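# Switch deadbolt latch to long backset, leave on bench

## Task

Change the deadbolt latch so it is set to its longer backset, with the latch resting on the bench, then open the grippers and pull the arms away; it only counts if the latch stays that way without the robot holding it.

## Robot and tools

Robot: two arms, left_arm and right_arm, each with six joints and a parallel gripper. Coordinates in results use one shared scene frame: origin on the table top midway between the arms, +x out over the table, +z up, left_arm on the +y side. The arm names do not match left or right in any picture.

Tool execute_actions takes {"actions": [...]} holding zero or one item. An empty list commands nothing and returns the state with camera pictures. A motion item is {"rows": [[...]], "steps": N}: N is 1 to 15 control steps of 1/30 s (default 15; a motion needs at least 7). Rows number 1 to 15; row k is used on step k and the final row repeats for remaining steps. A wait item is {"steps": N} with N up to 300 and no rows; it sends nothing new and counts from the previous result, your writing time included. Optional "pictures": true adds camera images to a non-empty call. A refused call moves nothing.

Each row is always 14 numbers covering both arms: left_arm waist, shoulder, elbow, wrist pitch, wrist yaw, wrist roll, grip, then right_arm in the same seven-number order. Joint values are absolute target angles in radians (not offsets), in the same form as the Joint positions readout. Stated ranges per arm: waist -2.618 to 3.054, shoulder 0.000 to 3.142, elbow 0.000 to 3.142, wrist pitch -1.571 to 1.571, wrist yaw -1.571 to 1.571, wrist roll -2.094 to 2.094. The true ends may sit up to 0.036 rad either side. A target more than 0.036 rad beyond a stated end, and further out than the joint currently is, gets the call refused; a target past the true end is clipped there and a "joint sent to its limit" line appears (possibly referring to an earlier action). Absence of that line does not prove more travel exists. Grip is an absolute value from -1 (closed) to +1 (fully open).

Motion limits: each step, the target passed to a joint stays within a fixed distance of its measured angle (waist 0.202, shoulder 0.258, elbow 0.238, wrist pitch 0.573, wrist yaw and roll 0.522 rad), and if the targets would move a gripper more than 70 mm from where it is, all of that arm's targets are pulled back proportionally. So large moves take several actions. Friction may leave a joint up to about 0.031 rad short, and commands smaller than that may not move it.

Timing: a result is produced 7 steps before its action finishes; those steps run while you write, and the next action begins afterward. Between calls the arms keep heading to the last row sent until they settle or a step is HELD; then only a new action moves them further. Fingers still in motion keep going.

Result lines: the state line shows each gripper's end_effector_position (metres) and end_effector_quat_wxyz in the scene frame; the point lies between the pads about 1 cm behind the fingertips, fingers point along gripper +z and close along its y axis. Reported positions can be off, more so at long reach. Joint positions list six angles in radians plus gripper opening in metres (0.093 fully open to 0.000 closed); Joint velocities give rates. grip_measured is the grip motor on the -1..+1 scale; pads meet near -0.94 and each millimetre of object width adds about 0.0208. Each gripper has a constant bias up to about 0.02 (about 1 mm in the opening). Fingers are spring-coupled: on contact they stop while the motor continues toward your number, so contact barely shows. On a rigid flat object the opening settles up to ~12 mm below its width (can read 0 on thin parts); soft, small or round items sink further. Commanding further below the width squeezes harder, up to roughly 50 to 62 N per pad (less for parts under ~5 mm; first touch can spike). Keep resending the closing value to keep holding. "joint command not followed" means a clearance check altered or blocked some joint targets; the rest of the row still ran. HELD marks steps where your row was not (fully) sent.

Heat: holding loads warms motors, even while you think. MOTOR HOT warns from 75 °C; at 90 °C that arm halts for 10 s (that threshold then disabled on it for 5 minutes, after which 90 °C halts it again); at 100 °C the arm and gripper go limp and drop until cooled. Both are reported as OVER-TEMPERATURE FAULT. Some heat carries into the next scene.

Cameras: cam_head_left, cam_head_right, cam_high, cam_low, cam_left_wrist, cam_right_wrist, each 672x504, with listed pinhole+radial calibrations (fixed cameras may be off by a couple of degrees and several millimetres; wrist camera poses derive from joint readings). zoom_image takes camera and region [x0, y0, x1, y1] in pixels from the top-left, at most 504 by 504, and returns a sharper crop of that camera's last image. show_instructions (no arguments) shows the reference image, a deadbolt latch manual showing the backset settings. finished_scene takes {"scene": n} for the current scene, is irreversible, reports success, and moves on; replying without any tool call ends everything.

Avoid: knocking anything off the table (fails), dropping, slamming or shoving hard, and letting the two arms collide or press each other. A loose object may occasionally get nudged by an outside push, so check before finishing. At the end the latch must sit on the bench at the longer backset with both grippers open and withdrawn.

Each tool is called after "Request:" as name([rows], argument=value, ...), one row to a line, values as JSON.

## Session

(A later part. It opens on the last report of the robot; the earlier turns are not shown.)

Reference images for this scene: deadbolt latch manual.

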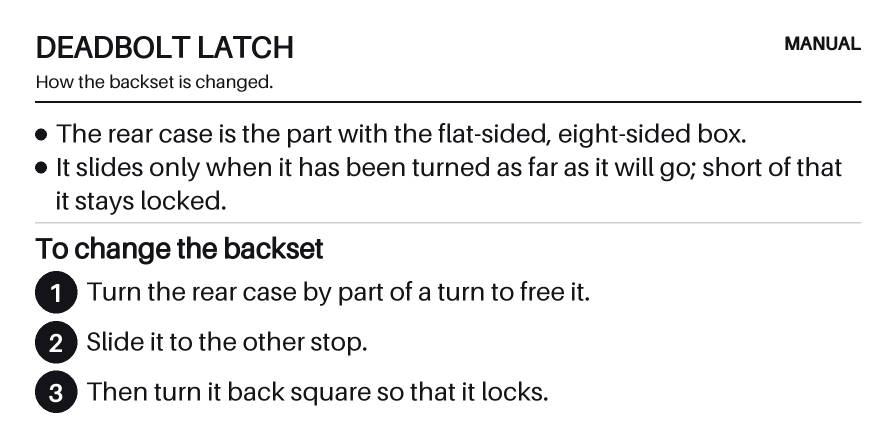

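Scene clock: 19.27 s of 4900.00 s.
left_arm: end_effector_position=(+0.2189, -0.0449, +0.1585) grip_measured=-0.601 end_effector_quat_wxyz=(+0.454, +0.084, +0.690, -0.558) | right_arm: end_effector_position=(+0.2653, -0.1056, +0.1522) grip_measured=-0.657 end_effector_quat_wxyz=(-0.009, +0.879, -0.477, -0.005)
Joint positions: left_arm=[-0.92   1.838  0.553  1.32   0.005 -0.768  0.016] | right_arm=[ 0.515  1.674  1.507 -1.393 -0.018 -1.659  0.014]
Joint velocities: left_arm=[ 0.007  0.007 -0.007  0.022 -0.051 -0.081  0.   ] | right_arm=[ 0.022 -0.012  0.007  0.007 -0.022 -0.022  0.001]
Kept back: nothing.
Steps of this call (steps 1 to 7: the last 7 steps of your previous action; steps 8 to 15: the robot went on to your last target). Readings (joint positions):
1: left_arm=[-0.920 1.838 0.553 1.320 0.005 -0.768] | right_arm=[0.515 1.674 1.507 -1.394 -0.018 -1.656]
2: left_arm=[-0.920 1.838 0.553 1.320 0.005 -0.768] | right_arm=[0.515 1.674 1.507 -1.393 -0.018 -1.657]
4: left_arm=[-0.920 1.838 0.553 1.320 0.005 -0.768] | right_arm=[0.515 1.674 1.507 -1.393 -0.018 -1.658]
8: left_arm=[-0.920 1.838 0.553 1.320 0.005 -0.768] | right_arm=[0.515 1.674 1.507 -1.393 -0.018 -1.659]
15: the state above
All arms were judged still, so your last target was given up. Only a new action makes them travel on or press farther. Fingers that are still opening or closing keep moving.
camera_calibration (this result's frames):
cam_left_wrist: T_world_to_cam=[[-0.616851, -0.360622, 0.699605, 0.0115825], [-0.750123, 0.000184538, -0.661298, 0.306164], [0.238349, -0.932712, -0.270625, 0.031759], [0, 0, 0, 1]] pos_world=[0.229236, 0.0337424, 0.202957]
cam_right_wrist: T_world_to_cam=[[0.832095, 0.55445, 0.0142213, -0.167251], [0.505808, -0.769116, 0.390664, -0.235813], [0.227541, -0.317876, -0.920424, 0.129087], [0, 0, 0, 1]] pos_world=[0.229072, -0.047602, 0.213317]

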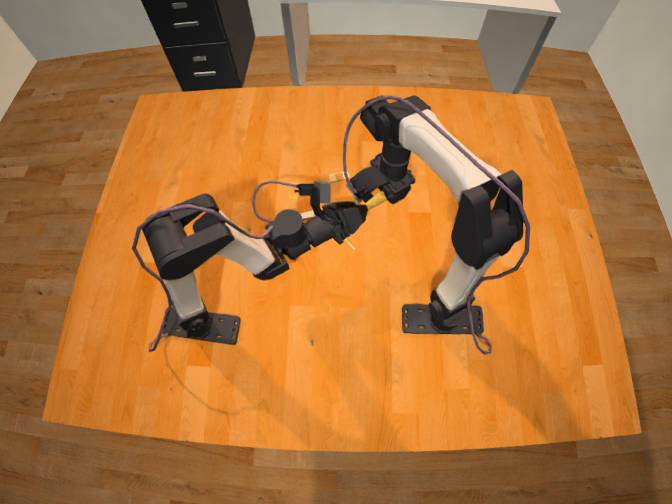

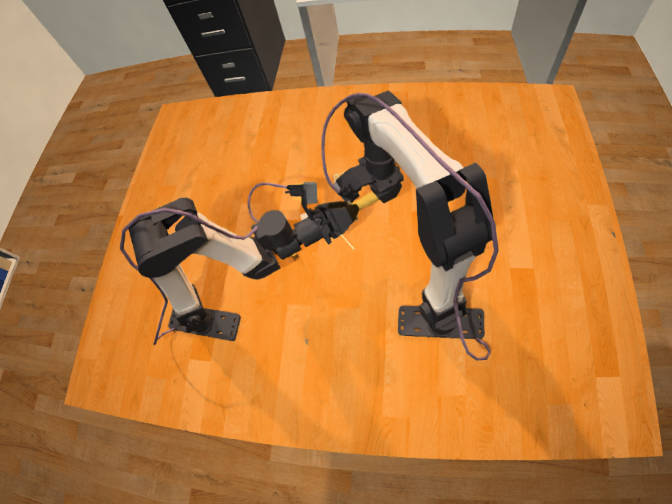

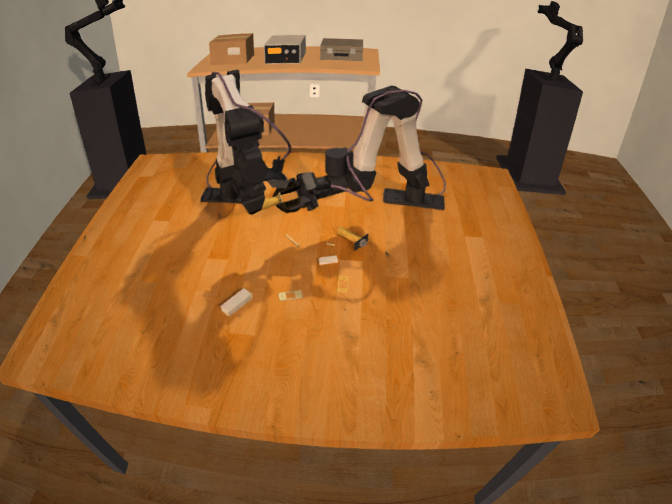

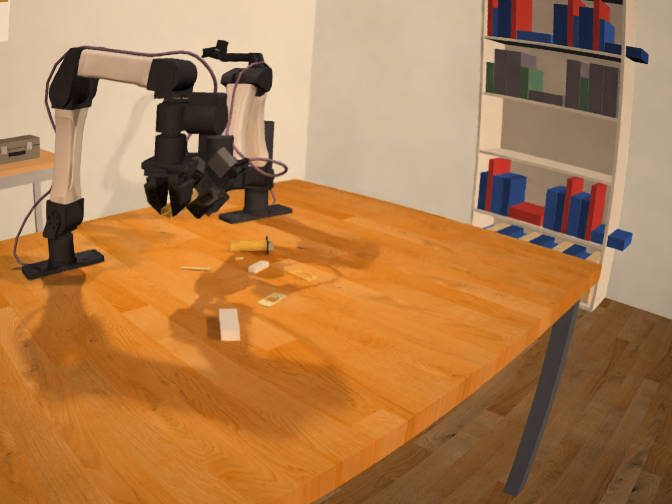

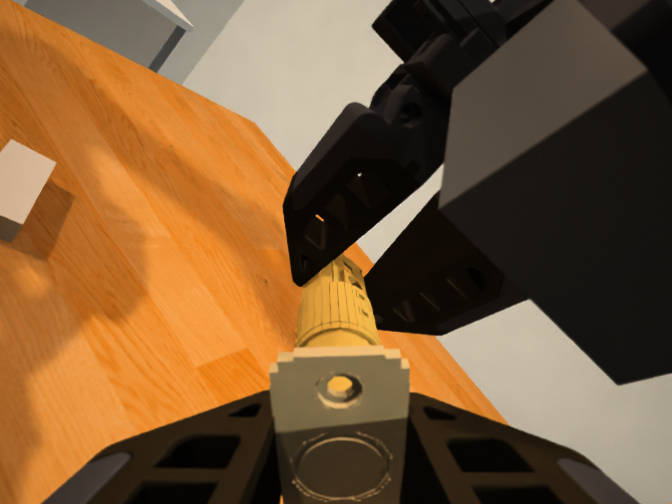

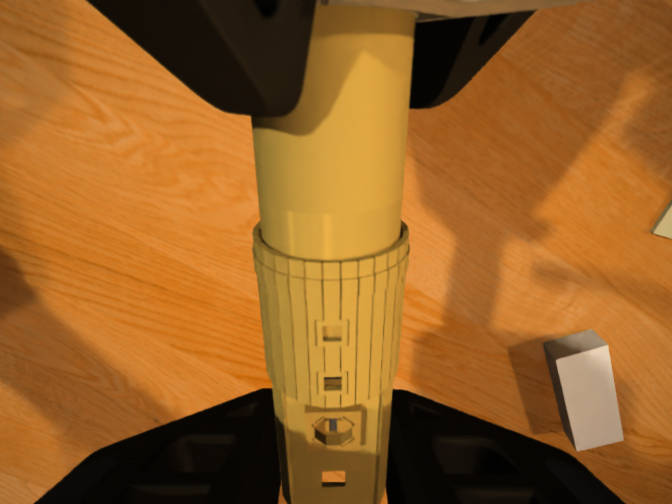

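Sliding; continue.

Request:
execute_actions([
  {"rows":[[-0.91,1.84,0.553,1.3,-0.01,-0.79,-0.65,0.47,1.678,1.52,-1.41,0.07,-1.67,-0.8]]},
])

Request:
execute_actions([
  {"rows":[[-0.91,1.84,0.553,1.3,-0.01,-1.0,-0.65,0.47,1.678,1.52,-1.41,0.07,-1.67,-0.8]]},
], pictures=true)

Scene clock: 19.70 s of 4900.00 s.
left_arm: end_effector_position=(+0.2191, -0.0453, +0.1590) grip_measured=-0.601 end_effector_quat_wxyz=(+0.449, +0.078, +0.690, -0.562) | right_arm: end_effector_position=(+0.2681, -0.1107, +0.1521) grip_measured=-0.657 end_effector_quat_wxyz=(-0.008, +0.876, -0.481, -0.002)
Joint positions: left_arm=[-0.92   1.838  0.556  1.318  0.005 -0.785  0.016] | right_arm=[ 0.5    1.674  1.507 -1.393 -0.011 -1.664  0.014]
Joint velocities: left_arm=[ 0.007 -0.002 -0.007  0.051  0.051 -0.051  0.   ] | right_arm=[-0.007 -0.012 -0.017  0.007  0.037 -0.007 -0.   ]
Steps of this call (steps 1 to 5: nothing new was sent; steps 6 to 13: the first 8 steps of this action). Readings (joint positions):
6: left_arm=[-0.920 1.838 0.553 1.320 0.005 -0.771] | right_arm=[0.513 1.674 1.507 -1.393 -0.015 -1.660]
7: left_arm=[-0.920 1.838 0.553 1.320 0.005 -0.776] | right_arm=[0.509 1.674 1.507 -1.393 -0.010 -1.660]
9: left_arm=[-0.920 1.838 0.555 1.319 0.005 -0.781] | right_arm=[0.500 1.674 1.507 -1.393 -0.011 -1.662]
13: the state above

Scene clock: 20.20 s of 4900.00 s.
left_arm: end_effector_position=(+0.2192, -0.0453, +0.1589) grip_measured=-0.601 end_effector_quat_wxyz=(+0.400, +0.018, +0.694, -0.598) | right_arm: end_effector_position=(+0.2679, -0.1108, +0.1521) grip_measured=-0.657 end_effector_quat_wxyz=(-0.007, +0.877, -0.481, -0.002)
Joint positions: left_arm=[-0.92   1.838  0.556  1.318  0.005 -0.956  0.016] | right_arm=[ 0.5    1.674  1.507 -1.394 -0.011 -1.665  0.014]
Joint velocities: left_arm=[-0.007  0.007  0.002  0.007  0.007 -0.3   -0.001] | right_arm=[ 0.022  0.007 -0.012 -0.037  0.037  0.037  0.   ]
Steps of this call (steps 1 to 7: the last 7 steps of your previous action; steps 8 to 15: the first 8 steps of this action). Readings (joint positions):
8: left_arm=[-0.920 1.838 0.556 1.318 0.005 -0.819] | right_arm=[0.500 1.674 1.507 -1.393 -0.011 -1.665]
9: left_arm=[-0.920 1.838 0.556 1.318 0.005 -0.854] | right_arm=[0.500 1.674 1.507 -1.393 -0.011 -1.665]
11: left_arm=[-0.920 1.838 0.556 1.318 0.005 -0.904] | right_arm=[0.500 1.674 1.507 -1.393 -0.011 -1.665]
15: the state above
camera_calibration (this result's frames):
cam_left_wrist: T_world_to_cam=[[-0.497899, -0.280289, 0.820692, -0.0303445], [-0.845305, -0.0546195, -0.531485, 0.304362], [0.193795, -0.958361, -0.209734, 0.0303341], [0, 0, 0, 1]] pos_world=[0.236291, 0.0371898, 0.193029]
cam_right_wrist: T_world_to_cam=[[0.837767, 0.545877, 0.0128331, -0.168734], [0.496797, -0.771774, 0.396936, -0.240002], [0.226582, -0.326164, -0.917757, 0.125738], [0, 0, 0, 1]] pos_world=[0.232102, -0.0521084, 0.212828]

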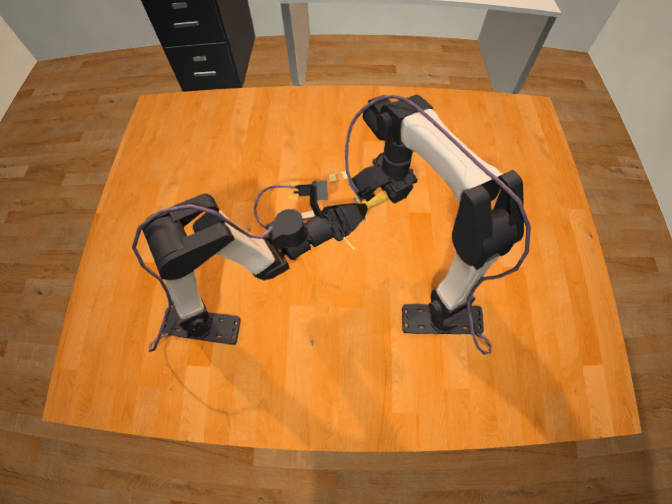

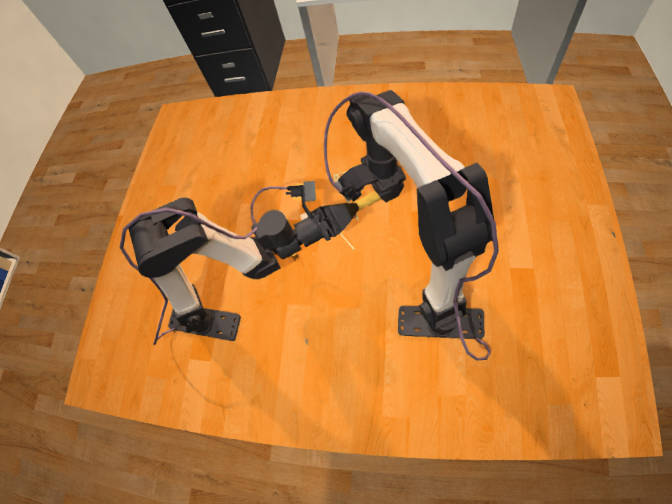

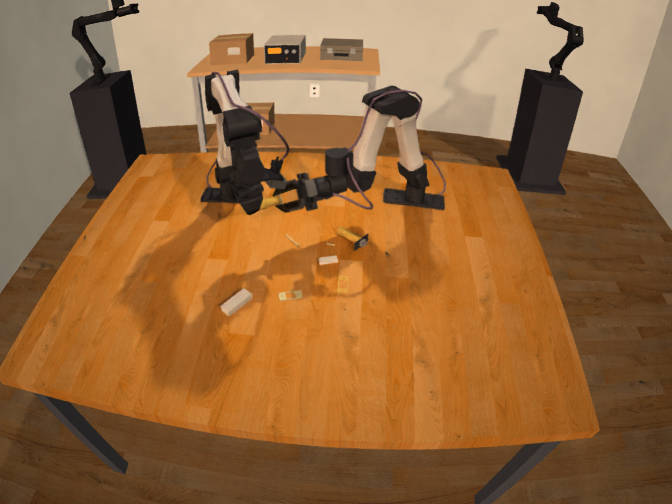

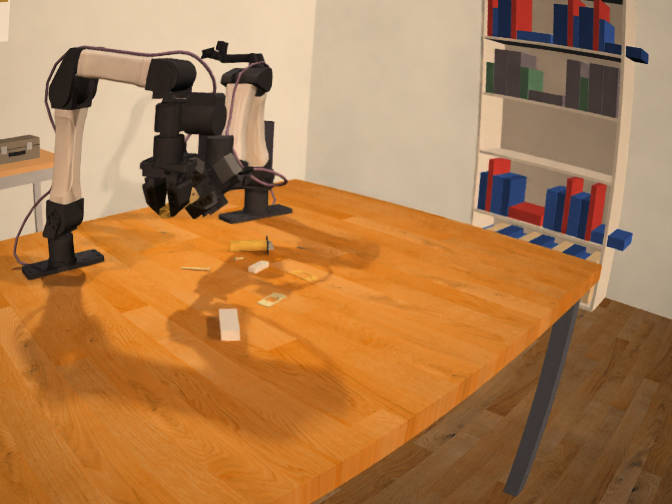

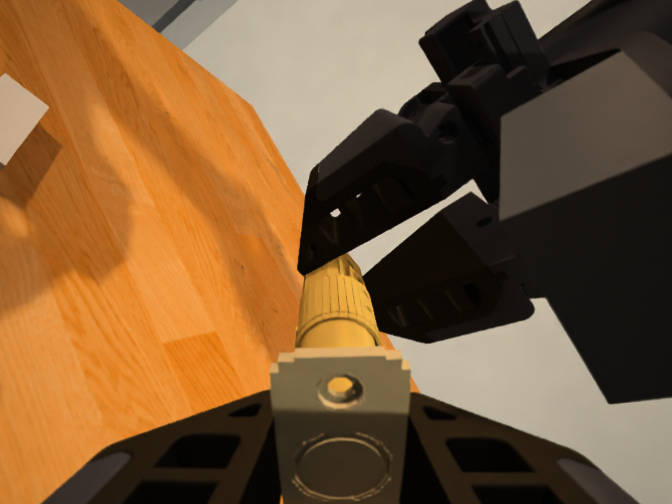

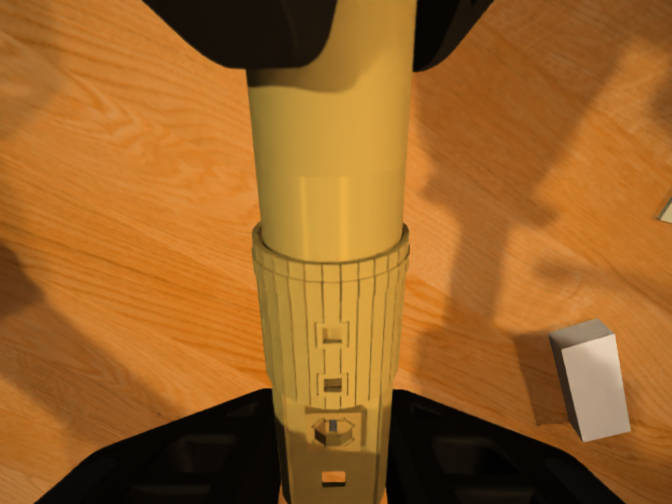

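Request:
execute_actions([
  {"rows":[[-0.91,1.84,0.553,1.3,-0.01,-1.6,-0.65,0.49,1.678,1.52,-1.41,0,-1.67,-0.8]]},
])

Request:
execute_actions([
  {"steps":20},
])

Request:
execute_actions([
  {"rows":[[-0.91,1.84,0.553,1.3,-0.01,-1.6,-0.15,0.49,1.678,1.52,-1.41,0,-1.67,-0.8]],"steps":8},
])

Request:
execute_actions([
  {"rows":[[-0.91,1.76,0.42,1.35,-0.01,-1.6,-0.15,0.1,1.678,1.52,-1.41,0,-1.67,-0.8]]},
])

Request:
execute_actions([
  {"rows":[[-0.4,1.6,0.4,1.2,0,-1.6,-0.15,0.1,1.72,1.25,-1.1,0,-1.67,-0.8]]},
])

Request:
execute_actions([
  {"rows":[[-0.4,1.6,0.4,1.2,0,-1.6,-0.15,0.1,1.755,1.1,-0.9,0,-1.67,-0.8]]},
])

Request:
execute_actions([
  {"rows":[[-0.4,1.6,0.4,1.2,0,-1.6,-0.15,0.1,1.768,1.065,-0.85,0,-1.67,-0.8]]},
])

Request:
execute_actions([
  {"rows":[[-0.4,1.6,0.4,1.2,0,-1.6,-0.15,0.1,1.768,1.065,-0.85,0,-1.67,0.3]]},
])

Request:
execute_actions([
  {"rows":[[-0.4,1.6,0.4,1.2,0,-1.6,-0.15,0.1,1.755,1.16,-1.0,0,-1.67,0.3]],"steps":10},
])

Request:
execute_actions([
  {"rows":[[-0.4,1.6,0.4,1.2,0,-1.6,-0.15,0.1,1.68,1.5,-1.4,0,-1.67,0.3]]},
], pictures=true)

Scene clock: 21.17 s of 4900.00 s.
left_arm: end_effector_position=(+0.2193, -0.0452, +0.1580) grip_measured=-0.602 end_effector_quat_wxyz=(+0.229, -0.164, +0.676, -0.681) | right_arm: end_effector_position=(+0.2672, -0.1105, +0.1521) grip_measured=-0.657 end_effector_quat_wxyz=(-0.008, +0.877, -0.481, -0.004)
Joint positions: left_arm=[-0.92   1.838  0.556  1.314  0.004 -1.484  0.016] | right_arm=[ 0.5    1.674  1.507 -1.396 -0.015 -1.665  0.014]
Joint velocities: left_arm=[ 0.017  0.012 -0.002 -0.007 -0.066 -0.74   0.   ] | right_arm=[ 0.012  0.007 -0.012 -0.022  0.007 -0.037  0.   ]
Steps of this call (steps 1 to 7: the last 7 steps of your previous action; steps 8 to 21: the robot went on to your last target; steps 22 to 29: the first 8 steps of this action). Readings (joint positions):
22: left_arm=[-0.920 1.838 0.556 1.317 0.005 -1.073] | right_arm=[0.500 1.674 1.507 -1.395 -0.014 -1.665]
23: left_arm=[-0.920 1.838 0.556 1.317 0.004 -1.173] | right_arm=[0.500 1.674 1.507 -1.395 -0.015 -1.665]
25: left_arm=[-0.920 1.838 0.556 1.316 0.004 -1.325] | right_arm=[0.500 1.674 1.507 -1.395 -0.015 -1.665]
29: the state above

Scene clock: 21.83 s of 4900.00 s.
left_arm: end_effector_position=(+0.2193, -0.0452, +0.1577) grip_measured=-0.602 end_effector_quat_wxyz=(+0.192, -0.201, +0.667, -0.692) | right_arm: end_effector_position=(+0.2672, -0.1105, +0.1521) grip_measured=-0.657 end_effector_quat_wxyz=(-0.008, +0.877, -0.481, -0.004)
Joint positions: left_arm=[-0.92   1.838  0.556  1.313  0.004 -1.592  0.016] | right_arm=[ 0.5    1.674  1.507 -1.396 -0.015 -1.665  0.014]
Joint velocities: left_arm=[ 0.002 -0.007 -0.012 -0.007  0.081 -0.11  -0.001] | right_arm=[ 0.027 -0.012 -0.002  0.037 -0.081  0.007  0.001]
Kept back: nothing.
Steps of this call (steps 1 to 7: the last 7 steps of your previous action; steps 8 to 20: the robot went on to your last target). Readings (joint positions):
1: left_arm=[-0.920 1.838 0.556 1.314 0.004 -1.506] | right_arm=[0.500 1.674 1.507 -1.396 -0.015 -1.665]
2: left_arm=[-0.920 1.838 0.556 1.314 0.004 -1.524] | right_arm=[0.500 1.674 1.507 -1.396 -0.015 -1.665]
4: left_arm=[-0.920 1.838 0.556 1.313 0.004 -1.549] | right_arm=[0.500 1.674 1.507 -1.396 -0.015 -1.665]
8: left_arm=[-0.920 1.838 0.556 1.313 0.004 -1.575] | right_arm=[0.500 1.674 1.507 -1.396 -0.015 -1.665]
20: the state above

Scene clock: 21.87 s of 4900.00 s.
left_arm: end_effector_position=(+0.2194, -0.0452, +0.1576) grip_measured=-0.390 end_effector_quat_wxyz=(+0.192, -0.201, +0.667, -0.691) | right_arm: end_effector_position=(+0.2671, -0.1105, +0.1521) grip_measured=-0.657 end_effector_quat_wxyz=(-0.007, +0.877, -0.481, -0.004)
Joint positions: left_arm=[-0.92   1.838  0.556  1.312  0.003 -1.592  0.026] | right_arm=[ 0.5    1.674  1.507 -1.396 -0.015 -1.665  0.014]
Joint velocities: left_arm=[-0.007 -0.007  0.007 -0.022 -0.007 -0.037  0.421] | right_arm=[-0.007  0.022  0.002  0.022  0.051  0.007  0.   ]
Steps of this call (step 1: the first step of this action). Readings (joint positions):
1: the state above

Scene clock: 22.37 s of 4900.00 s.
left_arm: end_effector_position=(+0.2037, -0.0201, +0.1445) grip_measured=-0.152 end_effector_quat_wxyz=(+0.188, -0.206, +0.680, -0.678) | right_arm: end_effector_position=(+0.3010, -0.2347, +0.1521) grip_measured=-0.657 end_effector_quat_wxyz=(+0.001, +0.758, -0.652, +0.007)
Joint positions: left_arm=[-0.92   1.775  0.431  1.335  0.002 -1.595  0.038] | right_arm=[ 0.082  1.674  1.507 -1.395  0.01  -1.666  0.014]
Joint velocities: left_arm=[ 0.007 -0.007 -0.002  0.11  -0.066 -0.051 -0.001] | right_arm=[-0.515  0.002 -0.002 -0.037  0.212 -0.051 -0.002]
Steps of this call (steps 1 to 7: the last 7 steps of your previous action; steps 8 to 15: the first 8 steps of this action). Readings (joint positions):
8: left_arm=[-0.920 1.829 0.539 1.317 0.002 -1.595] | right_arm=[0.478 1.674 1.507 -1.397 -0.016 -1.666]
9: left_arm=[-0.920 1.807 0.501 1.324 0.002 -1.595] | right_arm=[0.430 1.674 1.507 -1.397 -0.023 -1.666]
11: left_arm=[-0.920 1.779 0.446 1.332 0.002 -1.595] | right_arm=[0.293 1.674 1.507 -1.396 -0.020 -1.666]
15: the state above

Scene clock: 22.87 s of 4900.00 s.
left_arm: end_effector_position=(+0.3354, +0.1334, +0.1861) grip_measured=-0.152 end_effector_quat_wxyz=(+0.355, -0.350, +0.590, -0.635) | right_arm: end_effector_position=(+0.2852, -0.2324, +0.0680) grip_measured=-0.657 end_effector_quat_wxyz=(+0.038, +0.761, -0.647, -0.033)
Joint positions: left_arm=[-0.439  1.607  0.416  1.249  0.002 -1.597  0.038] | right_arm=[ 0.093  1.744  1.246 -1.172  0.009 -1.666  0.014]
Joint velocities: left_arm=[ 1.258  0.002  0.007 -0.183 -0.3    0.007  0.   ] | right_arm=[ 0.007  0.002 -0.007  0.198 -0.007 -0.037  0.   ]
Steps of this call (steps 1 to 7: the last 7 steps of your previous action; steps 8 to 15: the first 8 steps of this action). Readings (joint positions):
8: left_arm=[-0.897 1.754 0.429 1.311 0.018 -1.596] | right_arm=[0.093 1.669 1.472 -1.352 0.011 -1.666]
9: left_arm=[-0.845 1.714 0.421 1.277 0.025 -1.596] | right_arm=[0.093 1.665 1.412 -1.291 0.009 -1.666]
11: left_arm=[-0.708 1.646 0.416 1.255 0.022 -1.597] | right_arm=[0.093 1.694 1.309 -1.223 0.009 -1.666]
15: the state above

Scene clock: 23.37 s of 4900.00 s.
left_arm: end_effector_position=(+0.3456, +0.1514, +0.1775) grip_measured=-0.152 end_effector_quat_wxyz=(+0.367, -0.374, +0.591, -0.614) | right_arm: end_effector_position=(+0.2896, -0.2320, +0.0290) grip_measured=-0.657 end_effector_quat_wxyz=(+0.019, +0.762, -0.648, -0.014)
Joint positions: left_arm=[-0.394  1.607  0.416  1.213 -0.01  -1.597  0.038] | right_arm=[ 0.093  1.761  1.106 -0.962  0.008 -1.666  0.014]
Joint velocities: left_arm=[ 0.002 -0.002 -0.002 -0.081  0.037 -0.022 -0.   ] | right_arm=[ 0.007 -0.007  0.002  0.227  0.007 -0.066  0.   ]
Steps of this call (steps 1 to 7: the last 7 steps of your previous action; steps 8 to 15: the first 8 steps of this action). Readings (joint positions):
8: left_arm=[-0.394 1.607 0.416 1.217 -0.010 -1.597] | right_arm=[0.093 1.738 1.224 -1.089 0.008 -1.666]
9: left_arm=[-0.394 1.607 0.416 1.216 -0.010 -1.597] | right_arm=[0.093 1.735 1.191 -1.043 0.008 -1.666]
11: left_arm=[-0.394 1.607 0.416 1.215 -0.010 -1.597] | right_arm=[0.093 1.747 1.136 -0.994 0.008 -1.666]
15: the state above

Scene clock: 23.87 s of 4900.00 s.
left_arm: end_effector_position=(+0.3456, +0.1514, +0.1774) grip_measured=-0.152 end_effector_quat_wxyz=(+0.367, -0.374, +0.591, -0.614) | right_arm: end_effector_position=(+0.3012, -0.2312, +0.0231) grip_measured=-0.657 end_effector_quat_wxyz=(-0.001, +0.762, -0.648, +0.007)
Joint positions: left_arm=[-0.394  1.607  0.416  1.213 -0.01  -1.597  0.038] | right_arm=[ 0.093  1.761  1.082 -0.879  0.008 -1.666  0.014]
Joint velocities: left_arm=[ 0.002 -0.007 -0.007  0.051  0.022 -0.022  0.   ] | right_arm=[ 0.002 -0.007 -0.017  0.095 -0.066  0.007 -0.   ]
Steps of this call (steps 1 to 7: the last 7 steps of your previous action; steps 8 to 15: the first 8 steps of this action). Readings (joint positions):
8: left_arm=[-0.394 1.607 0.416 1.213 -0.010 -1.597] | right_arm=[0.093 1.761 1.102 -0.915 0.008 -1.666]
9: left_arm=[-0.394 1.607 0.416 1.213 -0.010 -1.597] | right_arm=[0.093 1.761 1.097 -0.902 0.008 -1.666]
11: left_arm=[-0.394 1.607 0.416 1.213 -0.010 -1.597] | right_arm=[0.093 1.761 1.086 -0.889 0.008 -1.666]
15: the state above

Scene clock: 24.37 s of 4900.00 s.
left_arm: end_effector_position=(+0.3456, +0.1514, +0.1773) grip_measured=-0.152 end_effector_quat_wxyz=(+0.366, -0.374, +0.591, -0.614) | right_arm: end_effector_position=(+0.3038, -0.2308, +0.0232) grip_measured=+0.297 end_effector_quat_wxyz=(-0.006, +0.762, -0.648, +0.011)
Joint positions: left_arm=[-0.394  1.607  0.416  1.213 -0.01  -1.597  0.038] | right_arm=[ 0.093  1.761  1.082 -0.868  0.007 -1.666  0.059]
Joint velocities: left_arm=[-0.012 -0.007  0.002 -0.037  0.051  0.022  0.   ] | right_arm=[-0.002  0.002 -0.002  0.066  0.007 -0.037  0.001]
Steps of this call (steps 1 to 7: the last 7 steps of your previous action; steps 8 to 15: the first 8 steps of this action). Readings (joint positions):
8: left_arm=[-0.394 1.607 0.416 1.213 -0.010 -1.597] | right_arm=[0.093 1.761 1.082 -0.869 0.008 -1.666]
9: left_arm=[-0.394 1.607 0.416 1.213 -0.010 -1.597] | right_arm=[0.093 1.761 1.082 -0.869 0.008 -1.666]
11: left_arm=[-0.394 1.607 0.416 1.213 -0.010 -1.597] | right_arm=[0.093 1.761 1.082 -0.868 0.008 -1.666]
15: the state above

Scene clock: 24.70 s of 4900.00 s.
left_arm: end_effector_position=(+0.3456, +0.1514, +0.1773) grip_measured=-0.152 end_effector_quat_wxyz=(+0.366, -0.374, +0.591, -0.614) | right_arm: end_effector_position=(+0.3016, -0.2310, +0.0309) grip_measured=+0.298 end_effector_quat_wxyz=(+0.003, +0.762, -0.648, +0.002)
Joint positions: left_arm=[-0.394  1.607  0.416  1.213 -0.01  -1.597  0.038] | right_arm=[ 0.093  1.762  1.117 -0.927  0.007 -1.666  0.059]
Joint velocities: left_arm=[ 0.007 -0.007 -0.007 -0.022  0.066  0.066  0.001] | right_arm=[ 0.022  0.002  0.374 -0.432  0.022  0.066 -0.001]
Steps of this call (steps 1 to 7: the last 7 steps of your previous action; steps 8 to 10: the first 3 steps of this action). Readings (joint positions):
8: left_arm=[-0.394 1.607 0.416 1.213 -0.010 -1.597] | right_arm=[0.093 1.762 1.091 -0.885 0.007 -1.666]
9: left_arm=[-0.394 1.607 0.416 1.213 -0.010 -1.597] | right_arm=[0.093 1.762 1.104 -0.910 0.007 -1.666]
10: the state above

Scene clock: 25.20 s of 4900.00 s.
left_arm: end_effector_position=(+0.3456, +0.1514, +0.1773) grip_measured=-0.152 end_effector_quat_wxyz=(+0.366, -0.374, +0.591, -0.614) | right_arm: end_effector_position=(+0.3249, -0.2293, +0.1476) grip_measured=+0.298 end_effector_quat_wxyz=(-0.033, +0.761, -0.647, +0.039)
Joint positions: left_arm=[-0.394  1.607  0.416  1.213 -0.01  -1.597  0.038] | right_arm=[ 0.093  1.679  1.489 -1.279  0.006 -1.666  0.059]
Joint velocities: left_arm=[-0.007  0.007 -0.012  0.022  0.007  0.037 -0.   ] | right_arm=[ 0.002 -0.374  0.31  -0.564  0.037  0.022 -0.   ]
Steps of this call (steps 1 to 7: the last 7 steps of your previous action; steps 8 to 15: the first 8 steps of this action). Readings (joint positions):
8: left_arm=[-0.394 1.607 0.416 1.213 -0.010 -1.597] | right_arm=[0.093 1.762 1.165 -1.025 0.007 -1.666]
9: left_arm=[-0.394 1.607 0.416 1.213 -0.010 -1.597] | right_arm=[0.093 1.761 1.214 -1.100 0.007 -1.666]
11: left_arm=[-0.394 1.607 0.416 1.213 -0.010 -1.597] | right_arm=[0.093 1.741 1.336 -1.202 0.007 -1.666]
15: the state above
camera_calibration (this result's frames):
cam_left_wrist: T_world_to_cam=[[-0.00328679, 0.0396871, 0.999207, -0.178397], [-0.786565, -0.617119, 0.0219238, 0.398494], [0.617499, -0.785869, 0.0332448, -0.0174666], [0, 0, 0, 1]] pos_world=[0.323641, 0.239272, 0.1701]
cam_right_wrist: T_world_to_cam=[[0.979883, 0.171187, 0.102593, -0.297116], [0.113391, -0.900567, 0.419669, -0.266277], [0.164234, -0.399594, -0.90186, 0.0710884], [0, 0, 0, 1]] pos_world=[0.309657, -0.160532, 0.206342]

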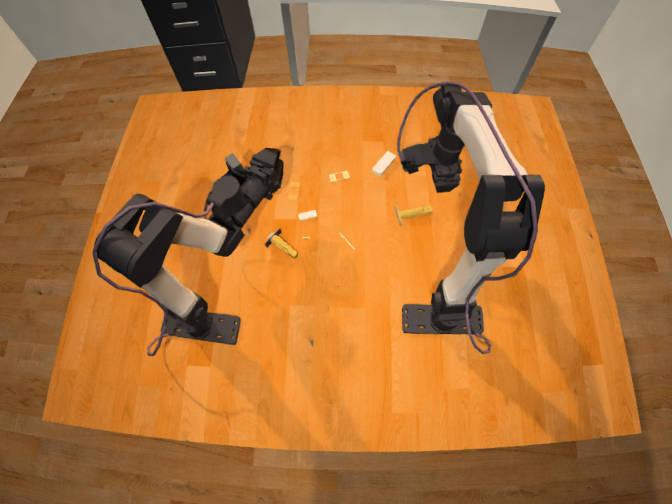

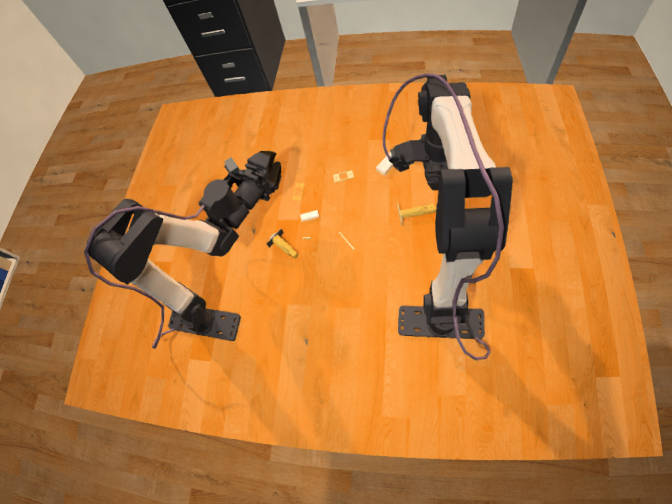

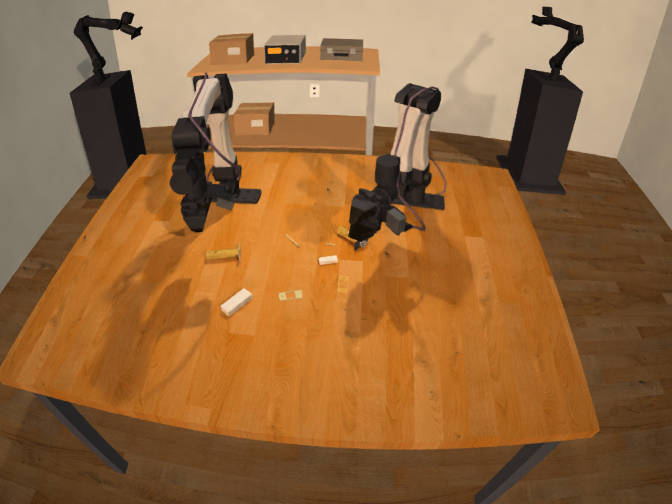

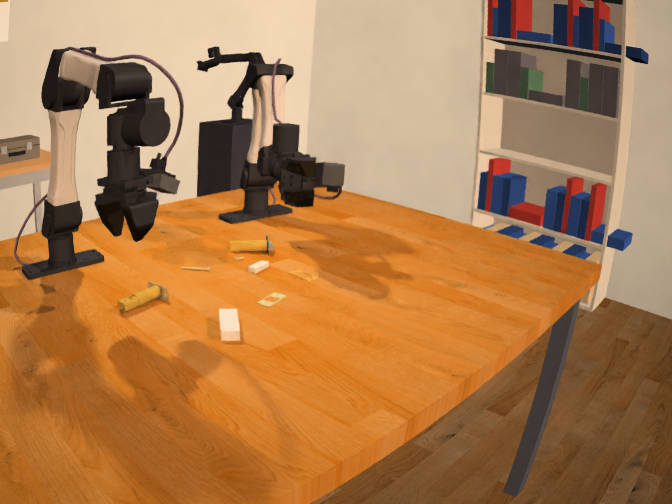

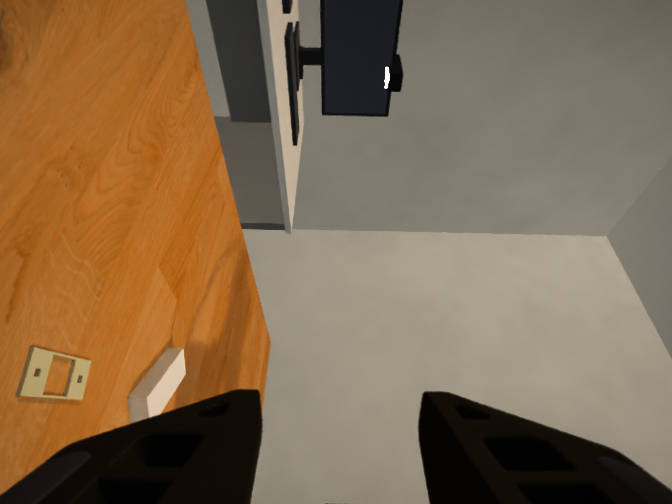

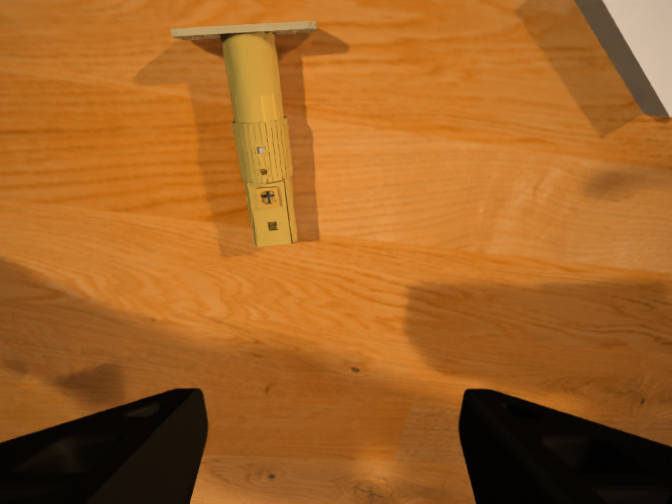

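Request:
finished_scene(scene=2)

The scene is finished: the task was done.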